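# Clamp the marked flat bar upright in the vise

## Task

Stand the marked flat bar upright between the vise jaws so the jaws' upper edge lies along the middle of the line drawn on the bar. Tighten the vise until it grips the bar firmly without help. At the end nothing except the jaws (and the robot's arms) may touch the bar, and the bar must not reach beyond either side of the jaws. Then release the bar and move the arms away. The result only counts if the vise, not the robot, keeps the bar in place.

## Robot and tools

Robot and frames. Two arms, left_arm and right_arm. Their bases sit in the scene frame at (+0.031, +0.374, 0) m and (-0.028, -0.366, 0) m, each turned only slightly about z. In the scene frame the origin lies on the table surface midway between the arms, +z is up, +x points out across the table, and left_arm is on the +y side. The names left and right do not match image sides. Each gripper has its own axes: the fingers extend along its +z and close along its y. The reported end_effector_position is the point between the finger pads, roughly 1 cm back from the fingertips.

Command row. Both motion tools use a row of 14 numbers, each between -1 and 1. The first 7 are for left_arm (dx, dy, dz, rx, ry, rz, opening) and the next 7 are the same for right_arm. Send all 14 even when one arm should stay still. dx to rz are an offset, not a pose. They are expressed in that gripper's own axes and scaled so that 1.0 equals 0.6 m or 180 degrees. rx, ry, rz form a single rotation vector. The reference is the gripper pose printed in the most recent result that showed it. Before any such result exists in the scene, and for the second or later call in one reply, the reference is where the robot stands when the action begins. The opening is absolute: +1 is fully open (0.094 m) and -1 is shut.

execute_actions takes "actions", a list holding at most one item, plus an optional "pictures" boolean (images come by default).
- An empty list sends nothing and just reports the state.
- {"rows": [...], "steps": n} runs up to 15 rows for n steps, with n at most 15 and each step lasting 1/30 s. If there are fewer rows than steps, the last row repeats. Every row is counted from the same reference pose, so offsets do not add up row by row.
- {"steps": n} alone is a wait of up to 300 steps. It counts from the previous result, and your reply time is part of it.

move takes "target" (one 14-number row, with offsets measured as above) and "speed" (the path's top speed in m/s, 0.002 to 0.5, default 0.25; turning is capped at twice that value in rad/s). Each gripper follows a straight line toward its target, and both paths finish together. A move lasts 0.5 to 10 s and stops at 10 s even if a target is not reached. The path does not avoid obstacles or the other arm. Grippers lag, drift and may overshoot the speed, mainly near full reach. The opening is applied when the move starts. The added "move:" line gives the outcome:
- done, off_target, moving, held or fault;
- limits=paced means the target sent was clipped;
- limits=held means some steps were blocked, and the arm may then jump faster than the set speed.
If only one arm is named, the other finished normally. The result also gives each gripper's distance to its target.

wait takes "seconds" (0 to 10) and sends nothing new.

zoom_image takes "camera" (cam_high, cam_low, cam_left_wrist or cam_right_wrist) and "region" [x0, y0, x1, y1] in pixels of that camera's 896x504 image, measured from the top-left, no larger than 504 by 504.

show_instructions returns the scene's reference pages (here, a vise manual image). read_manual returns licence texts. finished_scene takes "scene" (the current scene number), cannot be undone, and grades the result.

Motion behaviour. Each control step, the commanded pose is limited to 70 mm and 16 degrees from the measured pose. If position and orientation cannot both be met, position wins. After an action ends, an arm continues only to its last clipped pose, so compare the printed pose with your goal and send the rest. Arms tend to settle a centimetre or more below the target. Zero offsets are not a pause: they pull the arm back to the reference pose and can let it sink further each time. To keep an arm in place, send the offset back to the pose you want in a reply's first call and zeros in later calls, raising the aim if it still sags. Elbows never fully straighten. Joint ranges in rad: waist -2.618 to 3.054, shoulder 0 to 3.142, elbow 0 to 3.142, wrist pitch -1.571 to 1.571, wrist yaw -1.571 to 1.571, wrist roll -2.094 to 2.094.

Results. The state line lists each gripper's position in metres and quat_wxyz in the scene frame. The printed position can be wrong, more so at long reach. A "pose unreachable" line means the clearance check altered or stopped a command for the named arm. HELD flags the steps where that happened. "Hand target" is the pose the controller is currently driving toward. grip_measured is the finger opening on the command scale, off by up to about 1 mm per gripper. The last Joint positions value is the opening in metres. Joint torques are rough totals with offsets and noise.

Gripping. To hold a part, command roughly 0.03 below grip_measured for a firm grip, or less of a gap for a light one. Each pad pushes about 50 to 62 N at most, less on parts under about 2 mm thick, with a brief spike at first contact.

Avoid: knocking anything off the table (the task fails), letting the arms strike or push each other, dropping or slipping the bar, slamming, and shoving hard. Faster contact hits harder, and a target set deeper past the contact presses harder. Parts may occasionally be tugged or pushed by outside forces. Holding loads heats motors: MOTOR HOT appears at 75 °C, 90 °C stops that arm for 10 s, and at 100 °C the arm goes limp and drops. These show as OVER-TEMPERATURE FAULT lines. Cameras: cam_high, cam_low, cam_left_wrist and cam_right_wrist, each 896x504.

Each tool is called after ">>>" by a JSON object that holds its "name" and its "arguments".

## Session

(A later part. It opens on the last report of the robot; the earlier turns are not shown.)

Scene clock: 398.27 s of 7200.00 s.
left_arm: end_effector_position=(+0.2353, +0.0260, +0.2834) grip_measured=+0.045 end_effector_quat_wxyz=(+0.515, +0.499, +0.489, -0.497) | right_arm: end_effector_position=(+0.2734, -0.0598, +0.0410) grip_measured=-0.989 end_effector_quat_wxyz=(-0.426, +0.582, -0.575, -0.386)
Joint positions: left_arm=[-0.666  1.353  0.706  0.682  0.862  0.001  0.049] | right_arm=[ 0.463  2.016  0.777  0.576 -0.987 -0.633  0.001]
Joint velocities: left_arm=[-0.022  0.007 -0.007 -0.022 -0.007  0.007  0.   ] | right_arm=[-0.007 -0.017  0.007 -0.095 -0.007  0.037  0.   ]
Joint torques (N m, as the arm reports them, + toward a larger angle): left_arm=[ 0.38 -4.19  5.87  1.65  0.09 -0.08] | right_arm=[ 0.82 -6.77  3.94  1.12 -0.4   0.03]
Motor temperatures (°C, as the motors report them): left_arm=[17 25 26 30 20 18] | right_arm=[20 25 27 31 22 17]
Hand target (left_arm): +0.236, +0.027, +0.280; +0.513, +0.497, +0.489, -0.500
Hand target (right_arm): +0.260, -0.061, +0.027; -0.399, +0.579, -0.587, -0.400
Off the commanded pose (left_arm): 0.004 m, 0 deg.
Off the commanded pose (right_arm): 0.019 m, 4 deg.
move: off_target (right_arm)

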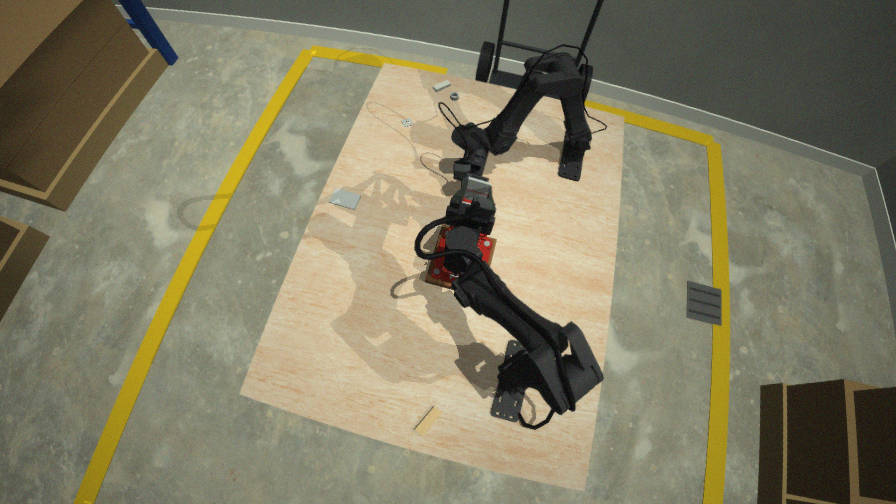

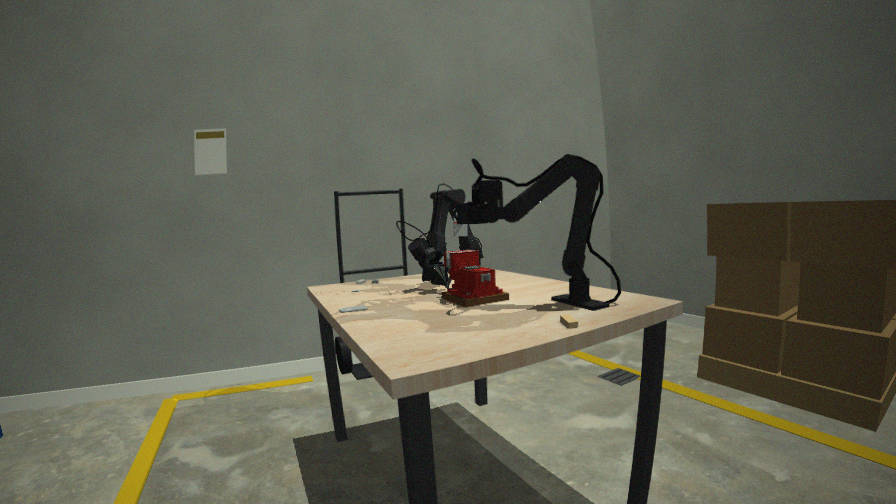

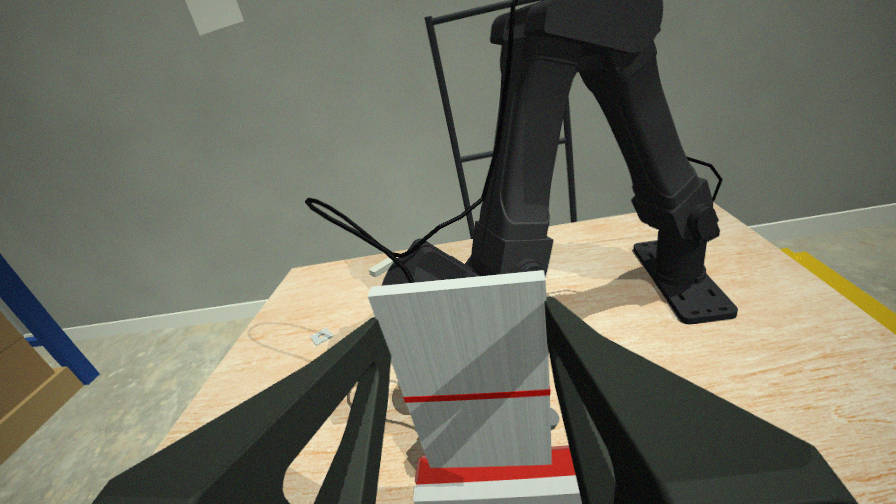

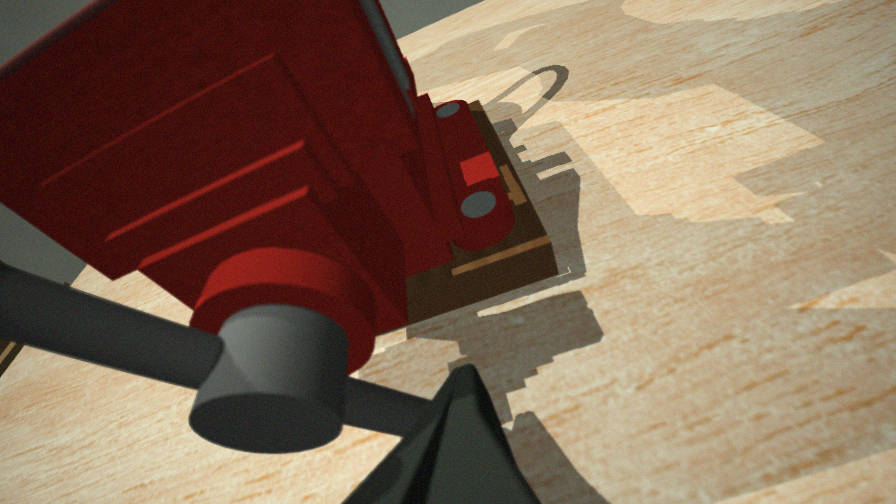

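>>> {"name": "move", "arguments": {"target": [0.055,0.004,0.002,-0.0035,0.0115,-0.0089,0.0, -0.0082,0.1229,0.0183,-0.0123,-0.0325,0.0135,-1], "speed": 0.15}}

Scene clock: 415.93 s of 7200.00 s.
left_arm: end_effector_position=(+0.2381, +0.0242, +0.2503) grip_measured=+0.045 end_effector_quat_wxyz=(+0.492, +0.497, +0.514, -0.496) | right_arm: end_effector_position=(+0.2245, -0.0570, +0.0315) grip_measured=-0.989 end_effector_quat_wxyz=(-0.444, +0.539, -0.594, -0.399)
Joint positions: left_arm=[-0.666  1.405  0.661  0.707  0.858  0.007  0.049] | right_arm=[ 0.557  2.026  0.516  1.04  -0.882 -0.379  0.001]
Joint velocities: left_arm=[-0.012 -0.002 -0.007 -0.022 -0.022 -0.022  0.   ] | right_arm=[ 0.002  0.012 -0.007  0.095 -0.022  0.066 -0.   ]
Joint torques (N m, as the arm reports them, + toward a larger angle): left_arm=[-0.18 -5.08  5.95  1.71 -0.09  0.1 ] | right_arm=[ 2.65 -6.68  3.52  1.77 -1.17 -0.03]
Motor temperatures (°C, as the motors report them): left_arm=[17 25 26 30 20 18] | right_arm=[20 25 25 31 22 17]
Hand target (left_arm): +0.238, +0.024, +0.251; +0.501, +0.498, +0.508, -0.492
Hand target (right_arm): +0.200, -0.047, +0.038; +0.434, -0.559, +0.558, +0.434
Off the commanded pose (left_arm): 0.001 m, 1 deg.
Off the commanded pose (right_arm): 0.028 m, 6 deg.
move: off_target (right_arm)

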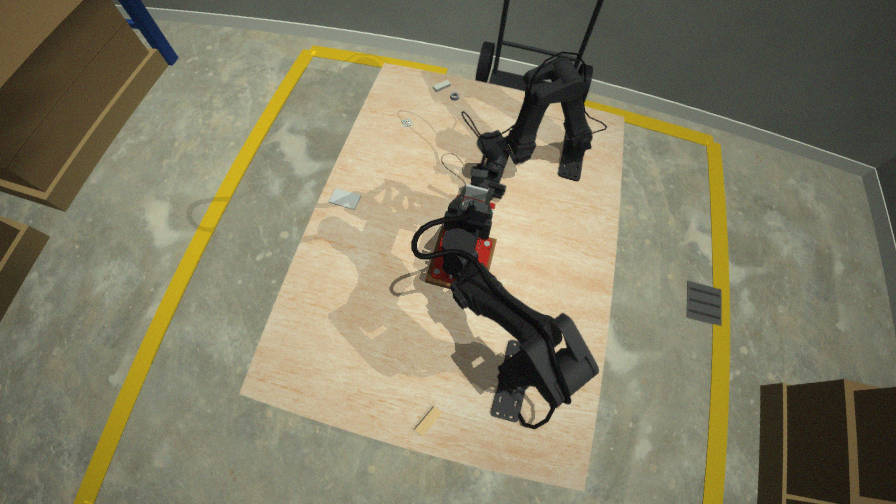

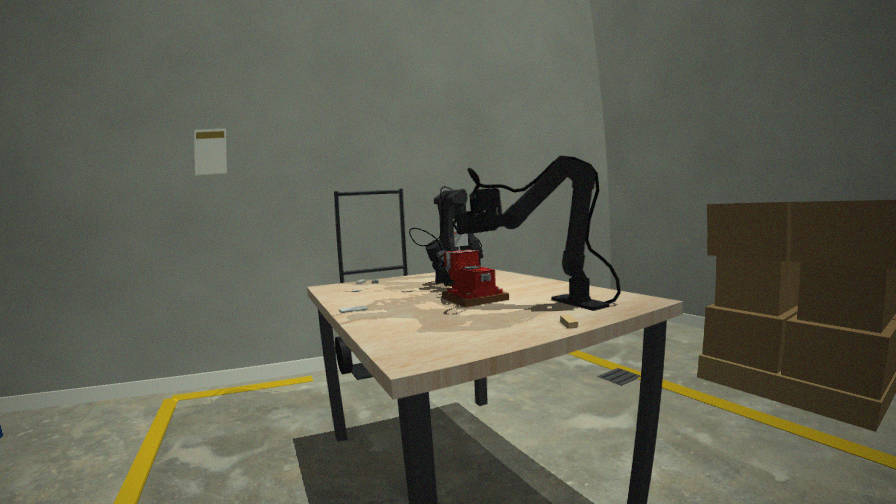

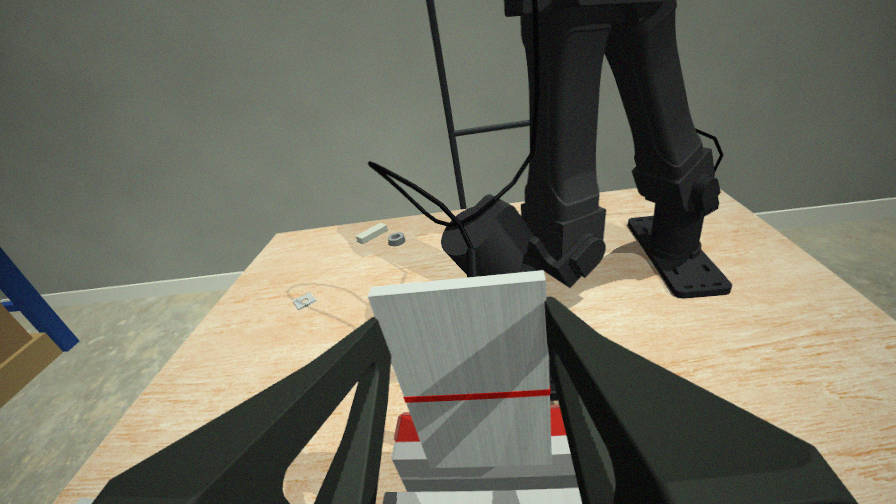

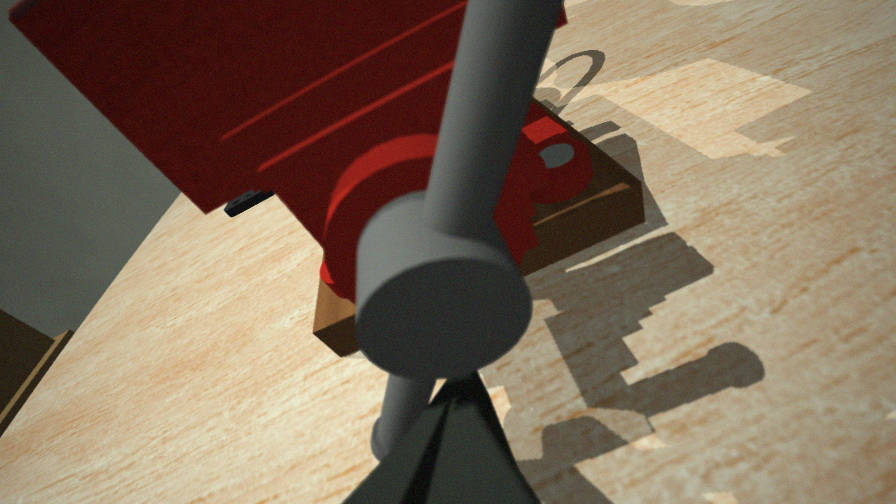

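>>> {"name": "zoom_image", "arguments": {"camera": "cam_left_wrist", "region": [370, 384, 610, 504]}}

>>> {"name": "zoom_image", "arguments": {"camera": "cam_low", "region": [420, 215, 510, 285]}}

Region (370, 384, 610, 504) of cam_left_wrist's 896x504 image, scaled by 2.100, with more detail than that image has.

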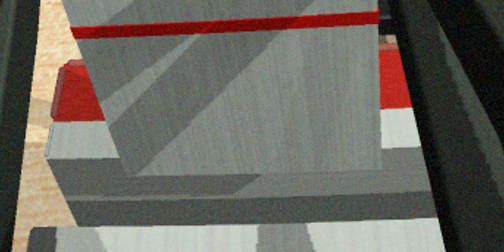

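Region (420, 215, 510, 285) of cam_low's 896x504 image, scaled by 5.600, with more detail than that image has.

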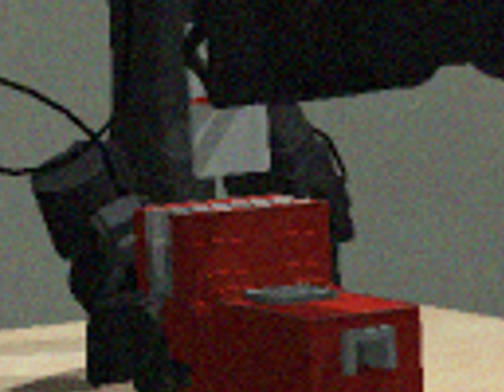

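>>> {"name": "execute_actions", "arguments": {"actions": [{"rows":[
[0.001,0,0,-0.002,-0.004,0.007,0.0,-0.0230,0.0435,0.0078,-0.031,-0.018,-0.007,-1],
[0.003,0,0,-0.002,-0.005,0.008,0.0,-0.0322,0.0448,0.0067,-0.031,-0.021,-0.007,-1],
[0.006,0,0,-0.002,-0.006,0.010,0.0,-0.0410,0.046,0.0057,-0.031,-0.024,-0.007,-1],
[0.009,0,0,-0.002,-0.007,0.0115,0.0,-0.0498,0.0472,0.0045,-0.031,-0.027,-0.007,-1],
[0.013,0,0,-0.002,-0.007,0.0115,0.0,-0.0590,0.048,0.0035,-0.031,-0.030,-0.007,-1],
[0.017,0,0,-0.002,-0.007,0.0115,0.0,-0.0680,0.0488,0.0025,-0.031,-0.033,-0.007,-1],
[0.021,0,0,-0.002,-0.007,0.0115,0.0,-0.0768,0.0495,0.0013,-0.031,-0.036,-0.007,-1],
[0.025,0.0005,0.0005,-0.002,-0.007,0.0115,0.0,-0.0855,0.0498,-0.0012,-0.031,-0.039,-0.007,-1],
[0.029,0.0005,0.0005,-0.002,-0.007,0.0115,0.0,-0.0940,0.0493,-0.0037,-0.031,-0.042,-0.007,-1],
[0.033,0.0005,0.0005,-0.002,-0.007,0.0115,0.0,-0.1025,0.0487,-0.006,-0.031,-0.045,-0.007,-1],
[0.037,0.001,0.001,-0.002,-0.007,0.0115,0.0,-0.1110,0.0475,-0.0085,-0.031,-0.045,-0.007,-1],
[0.040,0.001,0.001,-0.002,-0.007,0.0115,0.0,-0.1197,0.0458,-0.0108,-0.031,-0.045,-0.007,-1],
[0.042,0.001,0.001,-0.002,-0.007,0.0115,0.0,-0.1282,0.0437,-0.0132,-0.031,-0.045,-0.007,-1],
[0.044,0.001,0.001,-0.002,-0.007,0.0115,0.0,-0.1368,0.0408,-0.0157,-0.031,-0.045,-0.007,-1],
[0.045,0.001,0.001,-0.002,-0.007,0.0115,0.0,-0.1453,0.0378,-0.0178,-0.031,-0.045,-0.007,-1]
],"steps":15}], "pictures": false}}

>>> {"name": "execute_actions", "arguments": {"actions": [{"steps":12}]}}

Scene clock: 472.83 s of 7200.00 s.
left_arm: end_effector_position=(+0.2379, +0.0244, +0.2197) grip_measured=+0.045 end_effector_quat_wxyz=(+0.488, +0.499, +0.519, -0.495) | right_arm: end_effector_position=(+0.2107, -0.0566, +0.0579) grip_measured=-0.989 end_effector_quat_wxyz=(+0.423, -0.513, +0.611, +0.430)
Joint positions: left_arm=[-0.666  1.478  0.593  0.831  0.857  0.014  0.049] | right_arm=[ 0.574  1.889  0.479  0.96  -0.893 -0.265  0.001]
Joint velocities: left_arm=[ 0.007  0.154 -0.105  0.271 -0.022 -0.022  0.   ] | right_arm=[-0.002 -0.618  0.012 -0.681 -0.125  0.11  -0.001]
Joint torques (N m, as the arm reports them, + toward a larger angle): left_arm=[-0.17 -5.53  5.7   1.75 -0.08  0.1 ] | right_arm=[  1.65 -11.49   8.99   2.75  -1.24   0.06]
Motor temperatures (°C, as the motors report them): left_arm=[17 25 26 31 20 18] | right_arm=[21 26 24 36 24 17]
Hand target (left_arm): +0.238, +0.025, +0.224; +0.507, +0.501, +0.502, -0.490
Hand target (right_arm): +0.203, -0.041, +0.113; +0.463, -0.539, +0.535, +0.457
Off the commanded pose (left_arm): 0.004 m, 3 deg.
Off the commanded pose (right_arm): 0.063 m, 11 deg.
Steps of this call (steps 1 to 1692: nothing new was sent; steps 1693 to 1707: all 15 steps of this action). Readings (end_effector_position):
1693: left_arm (+0.2381, +0.0242, +0.2507) | right_arm (+0.2246, -0.0570, +0.0318)
1694: left_arm (+0.2381, +0.0242, +0.2511) | right_arm (+0.2242, -0.0570, +0.0317)
1696: left_arm (+0.2377, +0.0246, +0.2517) | right_arm (+0.2230, -0.0568, +0.0322)
1700: left_arm (+0.2375, +0.0248, +0.2432) | right_arm (+0.2176, -0.0562, +0.0371)
1707: the state above

Scene clock: 473.23 s of 7200.00 s.
left_arm: end_effector_position=(+0.2381, +0.0243, +0.2227) grip_measured=+0.045 end_effector_quat_wxyz=(+0.497, +0.499, +0.510, -0.494) | right_arm: end_effector_position=(+0.2042, -0.0565, +0.0676) grip_measured=-0.989 end_effector_quat_wxyz=(+0.411, -0.511, +0.609, +0.446)
Joint positions: left_arm=[-0.666  1.484  0.589  0.867  0.857  0.014  0.049] | right_arm=[ 0.574  1.842  0.479  0.908 -0.925 -0.245  0.001]
Joint velocities: left_arm=[ 0.012  0.007  0.007 -0.022 -0.037  0.081 -0.002] | right_arm=[ 0.002 -0.022 -0.007 -0.037 -0.037 -0.007 -0.001]
Joint torques (N m, as the arm reports them, + toward a larger angle): left_arm=[-0.17 -5.49  5.51  1.66 -0.07  0.1 ] | right_arm=[  1.66 -10.3    9.19   2.27  -0.86  -0.04]
Motor temperatures (°C, as the motors report them): left_arm=[17 25 26 31 20 18] | right_arm=[21 26 24 36 24 17]
Hand target (left_arm): +0.238, +0.025, +0.224; +0.507, +0.501, +0.502, -0.490
Hand target (right_arm): +0.203, -0.041, +0.113; +0.463, -0.539, +0.535, +0.458
Off the commanded pose (left_arm): 0.001 m, 2 deg.
Off the commanded pose (right_arm): 0.053 m, 11 deg.
Steps of this call (steps 1 to 12: nothing new was sent). Readings (end_effector_position):
1: left_arm (+0.2379, +0.0245, +0.2185) | right_arm (+0.2099, -0.0568, +0.0614)
2: left_arm (+0.2379, +0.0244, +0.2181) | right_arm (+0.2093, -0.0568, +0.0642)
4: left_arm (+0.2380, +0.0244, +0.2194) | right_arm (+0.2079, -0.0567, +0.0670)
8: left_arm (+0.2380, +0.0243, +0.2219) | right_arm (+0.2053, -0.0566, +0.0674)
12: the state above

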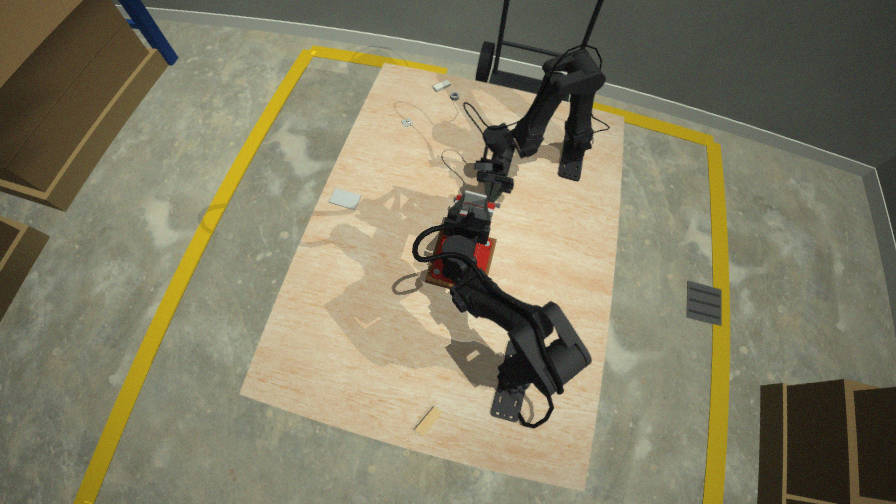

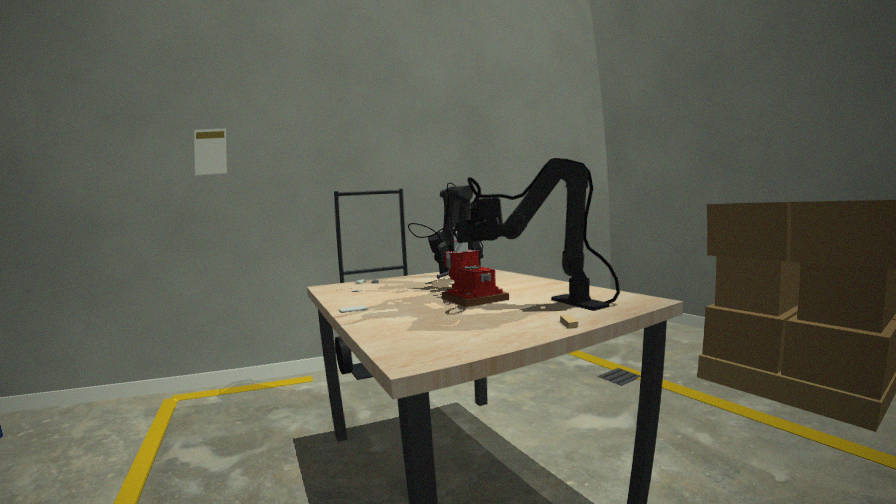

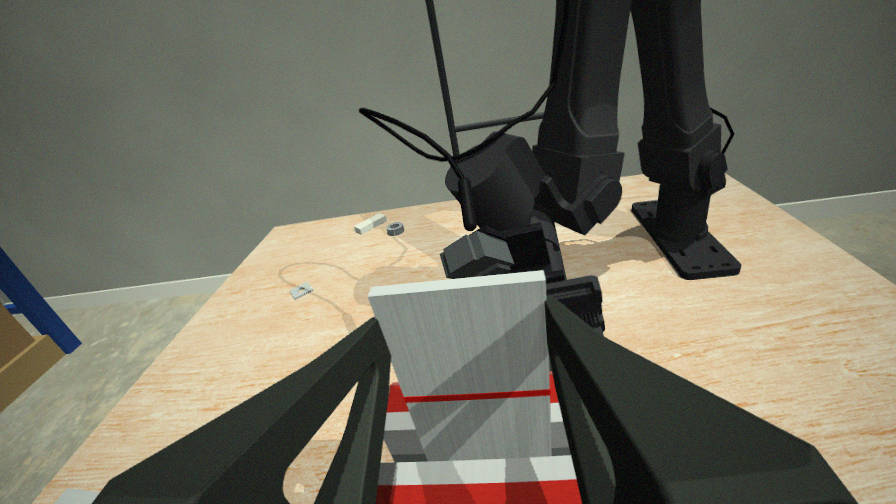

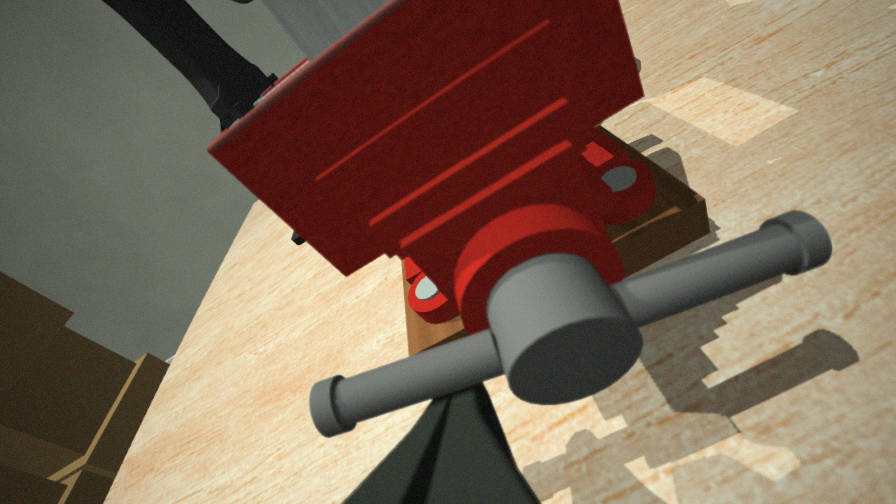

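>>> {"name": "execute_actions", "arguments": {"actions": [{"rows":[
[-0.001,0,0,-0.002,-0.005,0.009,0.0,-0.0833,0.0157,0.0033,-0.017,-0.0395,-0.0433,-1],
[0.000,0,0,-0.002,-0.005,0.010,0.0,-0.0887,0.018,0.0018,-0.017,-0.0395,-0.0433,-1],
[0.002,0,0,-0.002,-0.005,0.010,0.0,-0.094,0.0203,0.0002,-0.017,-0.0395,-0.0433,-1],
[0.005,0,0,-0.002,-0.005,0.010,0.0,-0.0993,0.0218,-0.0013,-0.017,-0.0395,-0.0433,-1],
[0.008,0,0,-0.002,-0.005,0.010,0.0,-0.105,0.0225,-0.003,-0.017,-0.0395,-0.0433,-1],
[0.012,0,0,-0.002,-0.005,0.010,0.0,-0.1107,0.0225,-0.0045,-0.017,-0.0395,-0.0433,-1],
[0.016,0,0,-0.002,-0.005,0.010,0.0,-0.1167,0.0217,-0.0058,-0.017,-0.0395,-0.0433,-1],
[0.020,0,0,-0.002,-0.005,0.010,0.0,-0.1213,0.0197,-0.008,-0.017,-0.0395,-0.0433,-1],
[0.024,0,0,-0.002,-0.005,0.010,0.0,-0.1263,0.017,-0.0098,-0.017,-0.0395,-0.0433,-1],
[0.028,0,0,-0.002,-0.005,0.010,0.0,-0.1308,0.0132,-0.0117,-0.017,-0.0395,-0.0433,-1],
[0.031,0,0,-0.002,-0.005,0.010,0.0,-0.1337,0.0087,-0.0128,-0.017,-0.0395,-0.0433,-1],
[0.034,0,0,-0.002,-0.005,0.010,0.0,-0.1357,0.0028,-0.0147,-0.017,-0.0395,-0.0433,-1],
[0.037,0,0,-0.002,-0.005,0.010,0.0,-0.137,-0.0038,-0.0162,-0.017,-0.0395,-0.0433,-1],
[0.039,0,0,-0.002,-0.005,0.010,0.0,-0.1375,-0.0105,-0.0175,-0.017,-0.0395,-0.0433,-1],
[0.040,0,0,-0.002,-0.005,0.010,0.0,-0.1372,-0.0182,-0.0183,-0.017,-0.0395,-0.0433,-1]
],"steps":15}], "pictures": false}}

>>> {"name": "execute_actions", "arguments": {"actions": [{"steps":12}]}}

Scene clock: 517.63 s of 7200.00 s.
left_arm: end_effector_position=(+0.2381, +0.0244, +0.1962) grip_measured=+0.045 end_effector_quat_wxyz=(+0.492, +0.501, +0.515, -0.492) | right_arm: end_effector_position=(+0.2017, -0.0523, +0.1103) grip_measured=-0.989 end_effector_quat_wxyz=(-0.410, +0.521, -0.580, -0.473)
Joint positions: left_arm=[-0.666  1.561  0.543  0.968  0.857  0.024  0.049] | right_arm=[ 0.563  1.712  0.538  0.756 -1.011 -0.235  0.001]
Joint velocities: left_arm=[-0.002  0.164 -0.081  0.125 -0.007  0.007  0.   ] | right_arm=[-0.242  0.017  0.413 -0.212 -0.374 -0.11  -0.001]
Joint torques (N m, as the arm reports them, + toward a larger angle): left_arm=[-0.13 -5.9   5.22  1.76 -0.06  0.1 ] | right_arm=[-1.09 -7.54 10.94  2.06  0.1  -0.04]
Motor temperatures (°C, as the motors report them): left_arm=[17 25 26 32 20 18] | right_arm=[21 29 27 41 23 17]
Hand target (left_arm): +0.238, +0.025, +0.199; +0.509, +0.503, +0.500, -0.487
Hand target (right_arm): +0.224, -0.050, +0.147; +0.464, -0.534, +0.535, +0.460
Off the commanded pose (left_arm): 0.003 m, 3 deg.
Off the commanded pose (right_arm): 0.045 m, 8 deg.
Steps of this call (steps 1 to 1317: nothing new was sent; steps 1318 to 1332: all 15 steps of this action). Readings (end_effector_position):
1318: left_arm (+0.2381, +0.0243, +0.2235) | right_arm (+0.2033, -0.0564, +0.0678)
1319: left_arm (+0.2381, +0.0243, +0.2238) | right_arm (+0.2033, -0.0564, +0.0684)
1321: left_arm (+0.2382, +0.0242, +0.2245) | right_arm (+0.2024, -0.0563, +0.0709)
1325: left_arm (+0.2391, +0.0235, +0.2207) | right_arm (+0.1985, -0.0565, +0.0810)
1332: the state above

Scene clock: 518.03 s of 7200.00 s.
left_arm: end_effector_position=(+0.2381, +0.0243, +0.1979) grip_measured=+0.045 end_effector_quat_wxyz=(+0.499, +0.502, +0.507, -0.491) | right_arm: end_effector_position=(+0.2125, -0.0532, +0.1209) grip_measured=-0.989 end_effector_quat_wxyz=(-0.425, +0.524, -0.568, -0.471)
Joint positions: left_arm=[-0.666  1.57   0.539  1.002  0.857  0.024  0.049] | right_arm=[ 0.54   1.712  0.572  0.75  -1.033 -0.247  0.001]
Joint velocities: left_arm=[-0.007  0.002 -0.002  0.037  0.007  0.007 -0.   ] | right_arm=[ 0.007 -0.012  0.007 -0.037 -0.007 -0.051  0.   ]
Joint torques (N m, as the arm reports them, + toward a larger angle): left_arm=[-0.14 -5.87  5.05  1.69 -0.07  0.1 ] | right_arm=[-0.58 -7.73 10.51  1.8  -0.29 -0.08]
Motor temperatures (°C, as the motors report them): left_arm=[17 25 26 32 20 18] | right_arm=[20 29 27 41 23 17]
Hand target (left_arm): +0.237, +0.025, +0.199; +0.509, +0.503, +0.500, -0.487
Hand target (right_arm): +0.224, -0.050, +0.147; -0.465, +0.534, -0.535, -0.460
Off the commanded pose (left_arm): 0.001 m, 2 deg.
Off the commanded pose (right_arm): 0.031 m, 6 deg.
Steps of this call (steps 1 to 12: nothing new was sent). Readings (end_effector_position):
1: left_arm (+0.2380, +0.0244, +0.1947) | right_arm (+0.2053, -0.0524, +0.1143)
2: left_arm (+0.2380, +0.0244, +0.1939) | right_arm (+0.2081, -0.0524, +0.1179)
4: left_arm (+0.2380, +0.0244, +0.1944) | right_arm (+0.2122, -0.0530, +0.1206)
8: left_arm (+0.2381, +0.0243, +0.1971) | right_arm (+0.2125, -0.0532, +0.1209)
12: the state above

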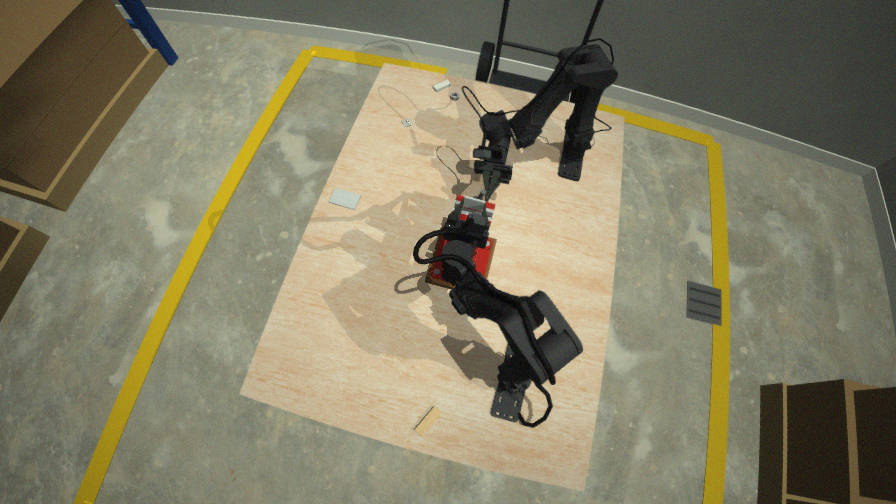

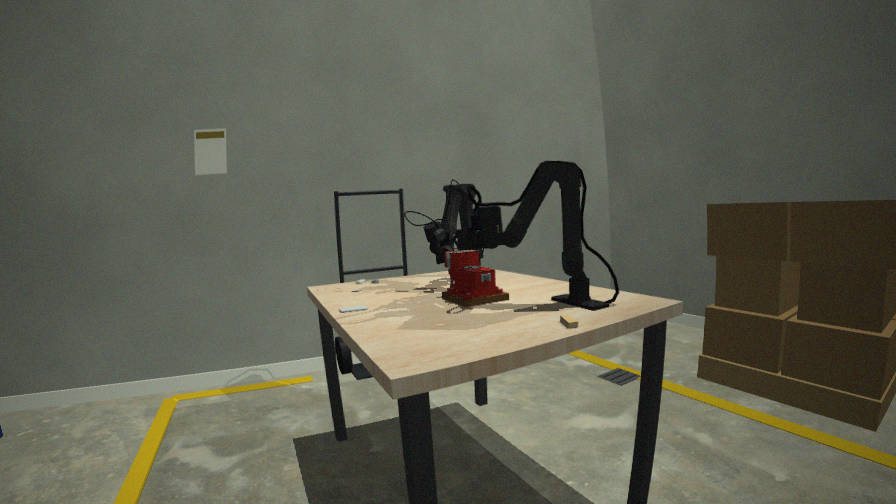

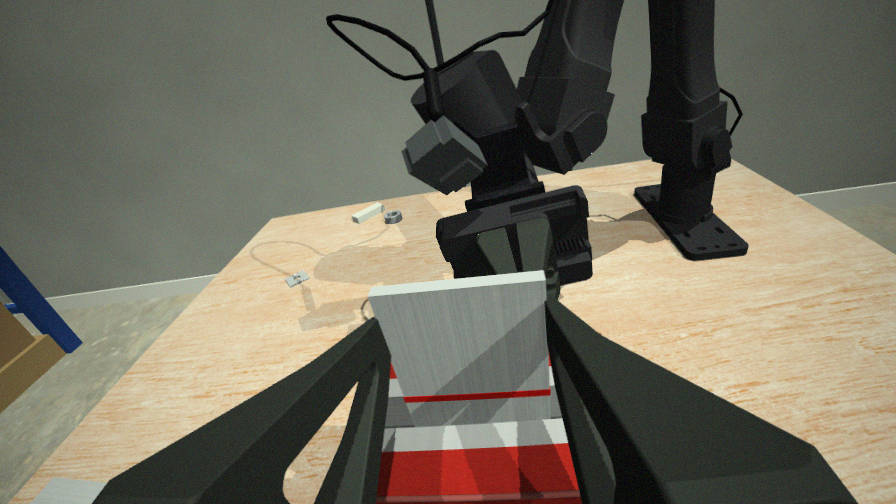

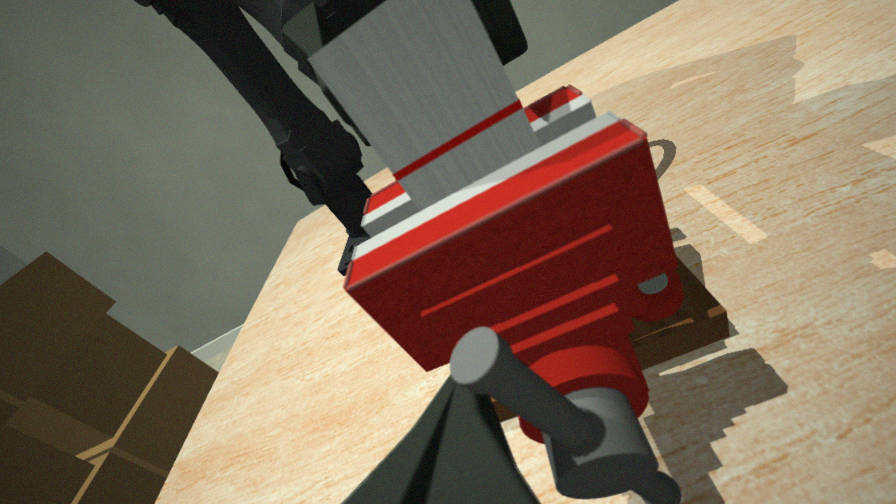

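>>> {"name": "zoom_image", "arguments": {"camera": "cam_right_wrist", "region": [330, 60, 650, 260]}}

>>> {"name": "zoom_image", "arguments": {"camera": "cam_left_wrist", "region": [370, 350, 590, 470]}}

Region (330, 60, 650, 260) of cam_right_wrist's 896x504 image, scaled by 1.575, with more detail than that image has; it fills the top 315 rows of this view, and the rest is white.

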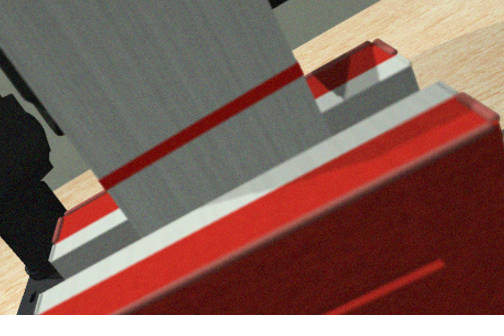

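Region (370, 350, 590, 470) of cam_left_wrist's 896x504 image, scaled by 2.291, with more detail than that image has; it fills the top 275 rows of this view, and the rest is white.

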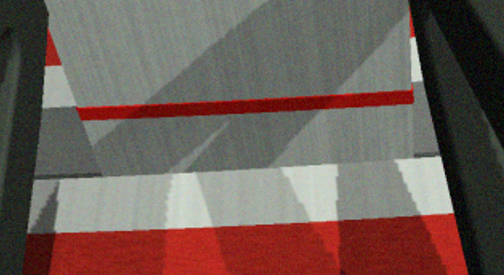

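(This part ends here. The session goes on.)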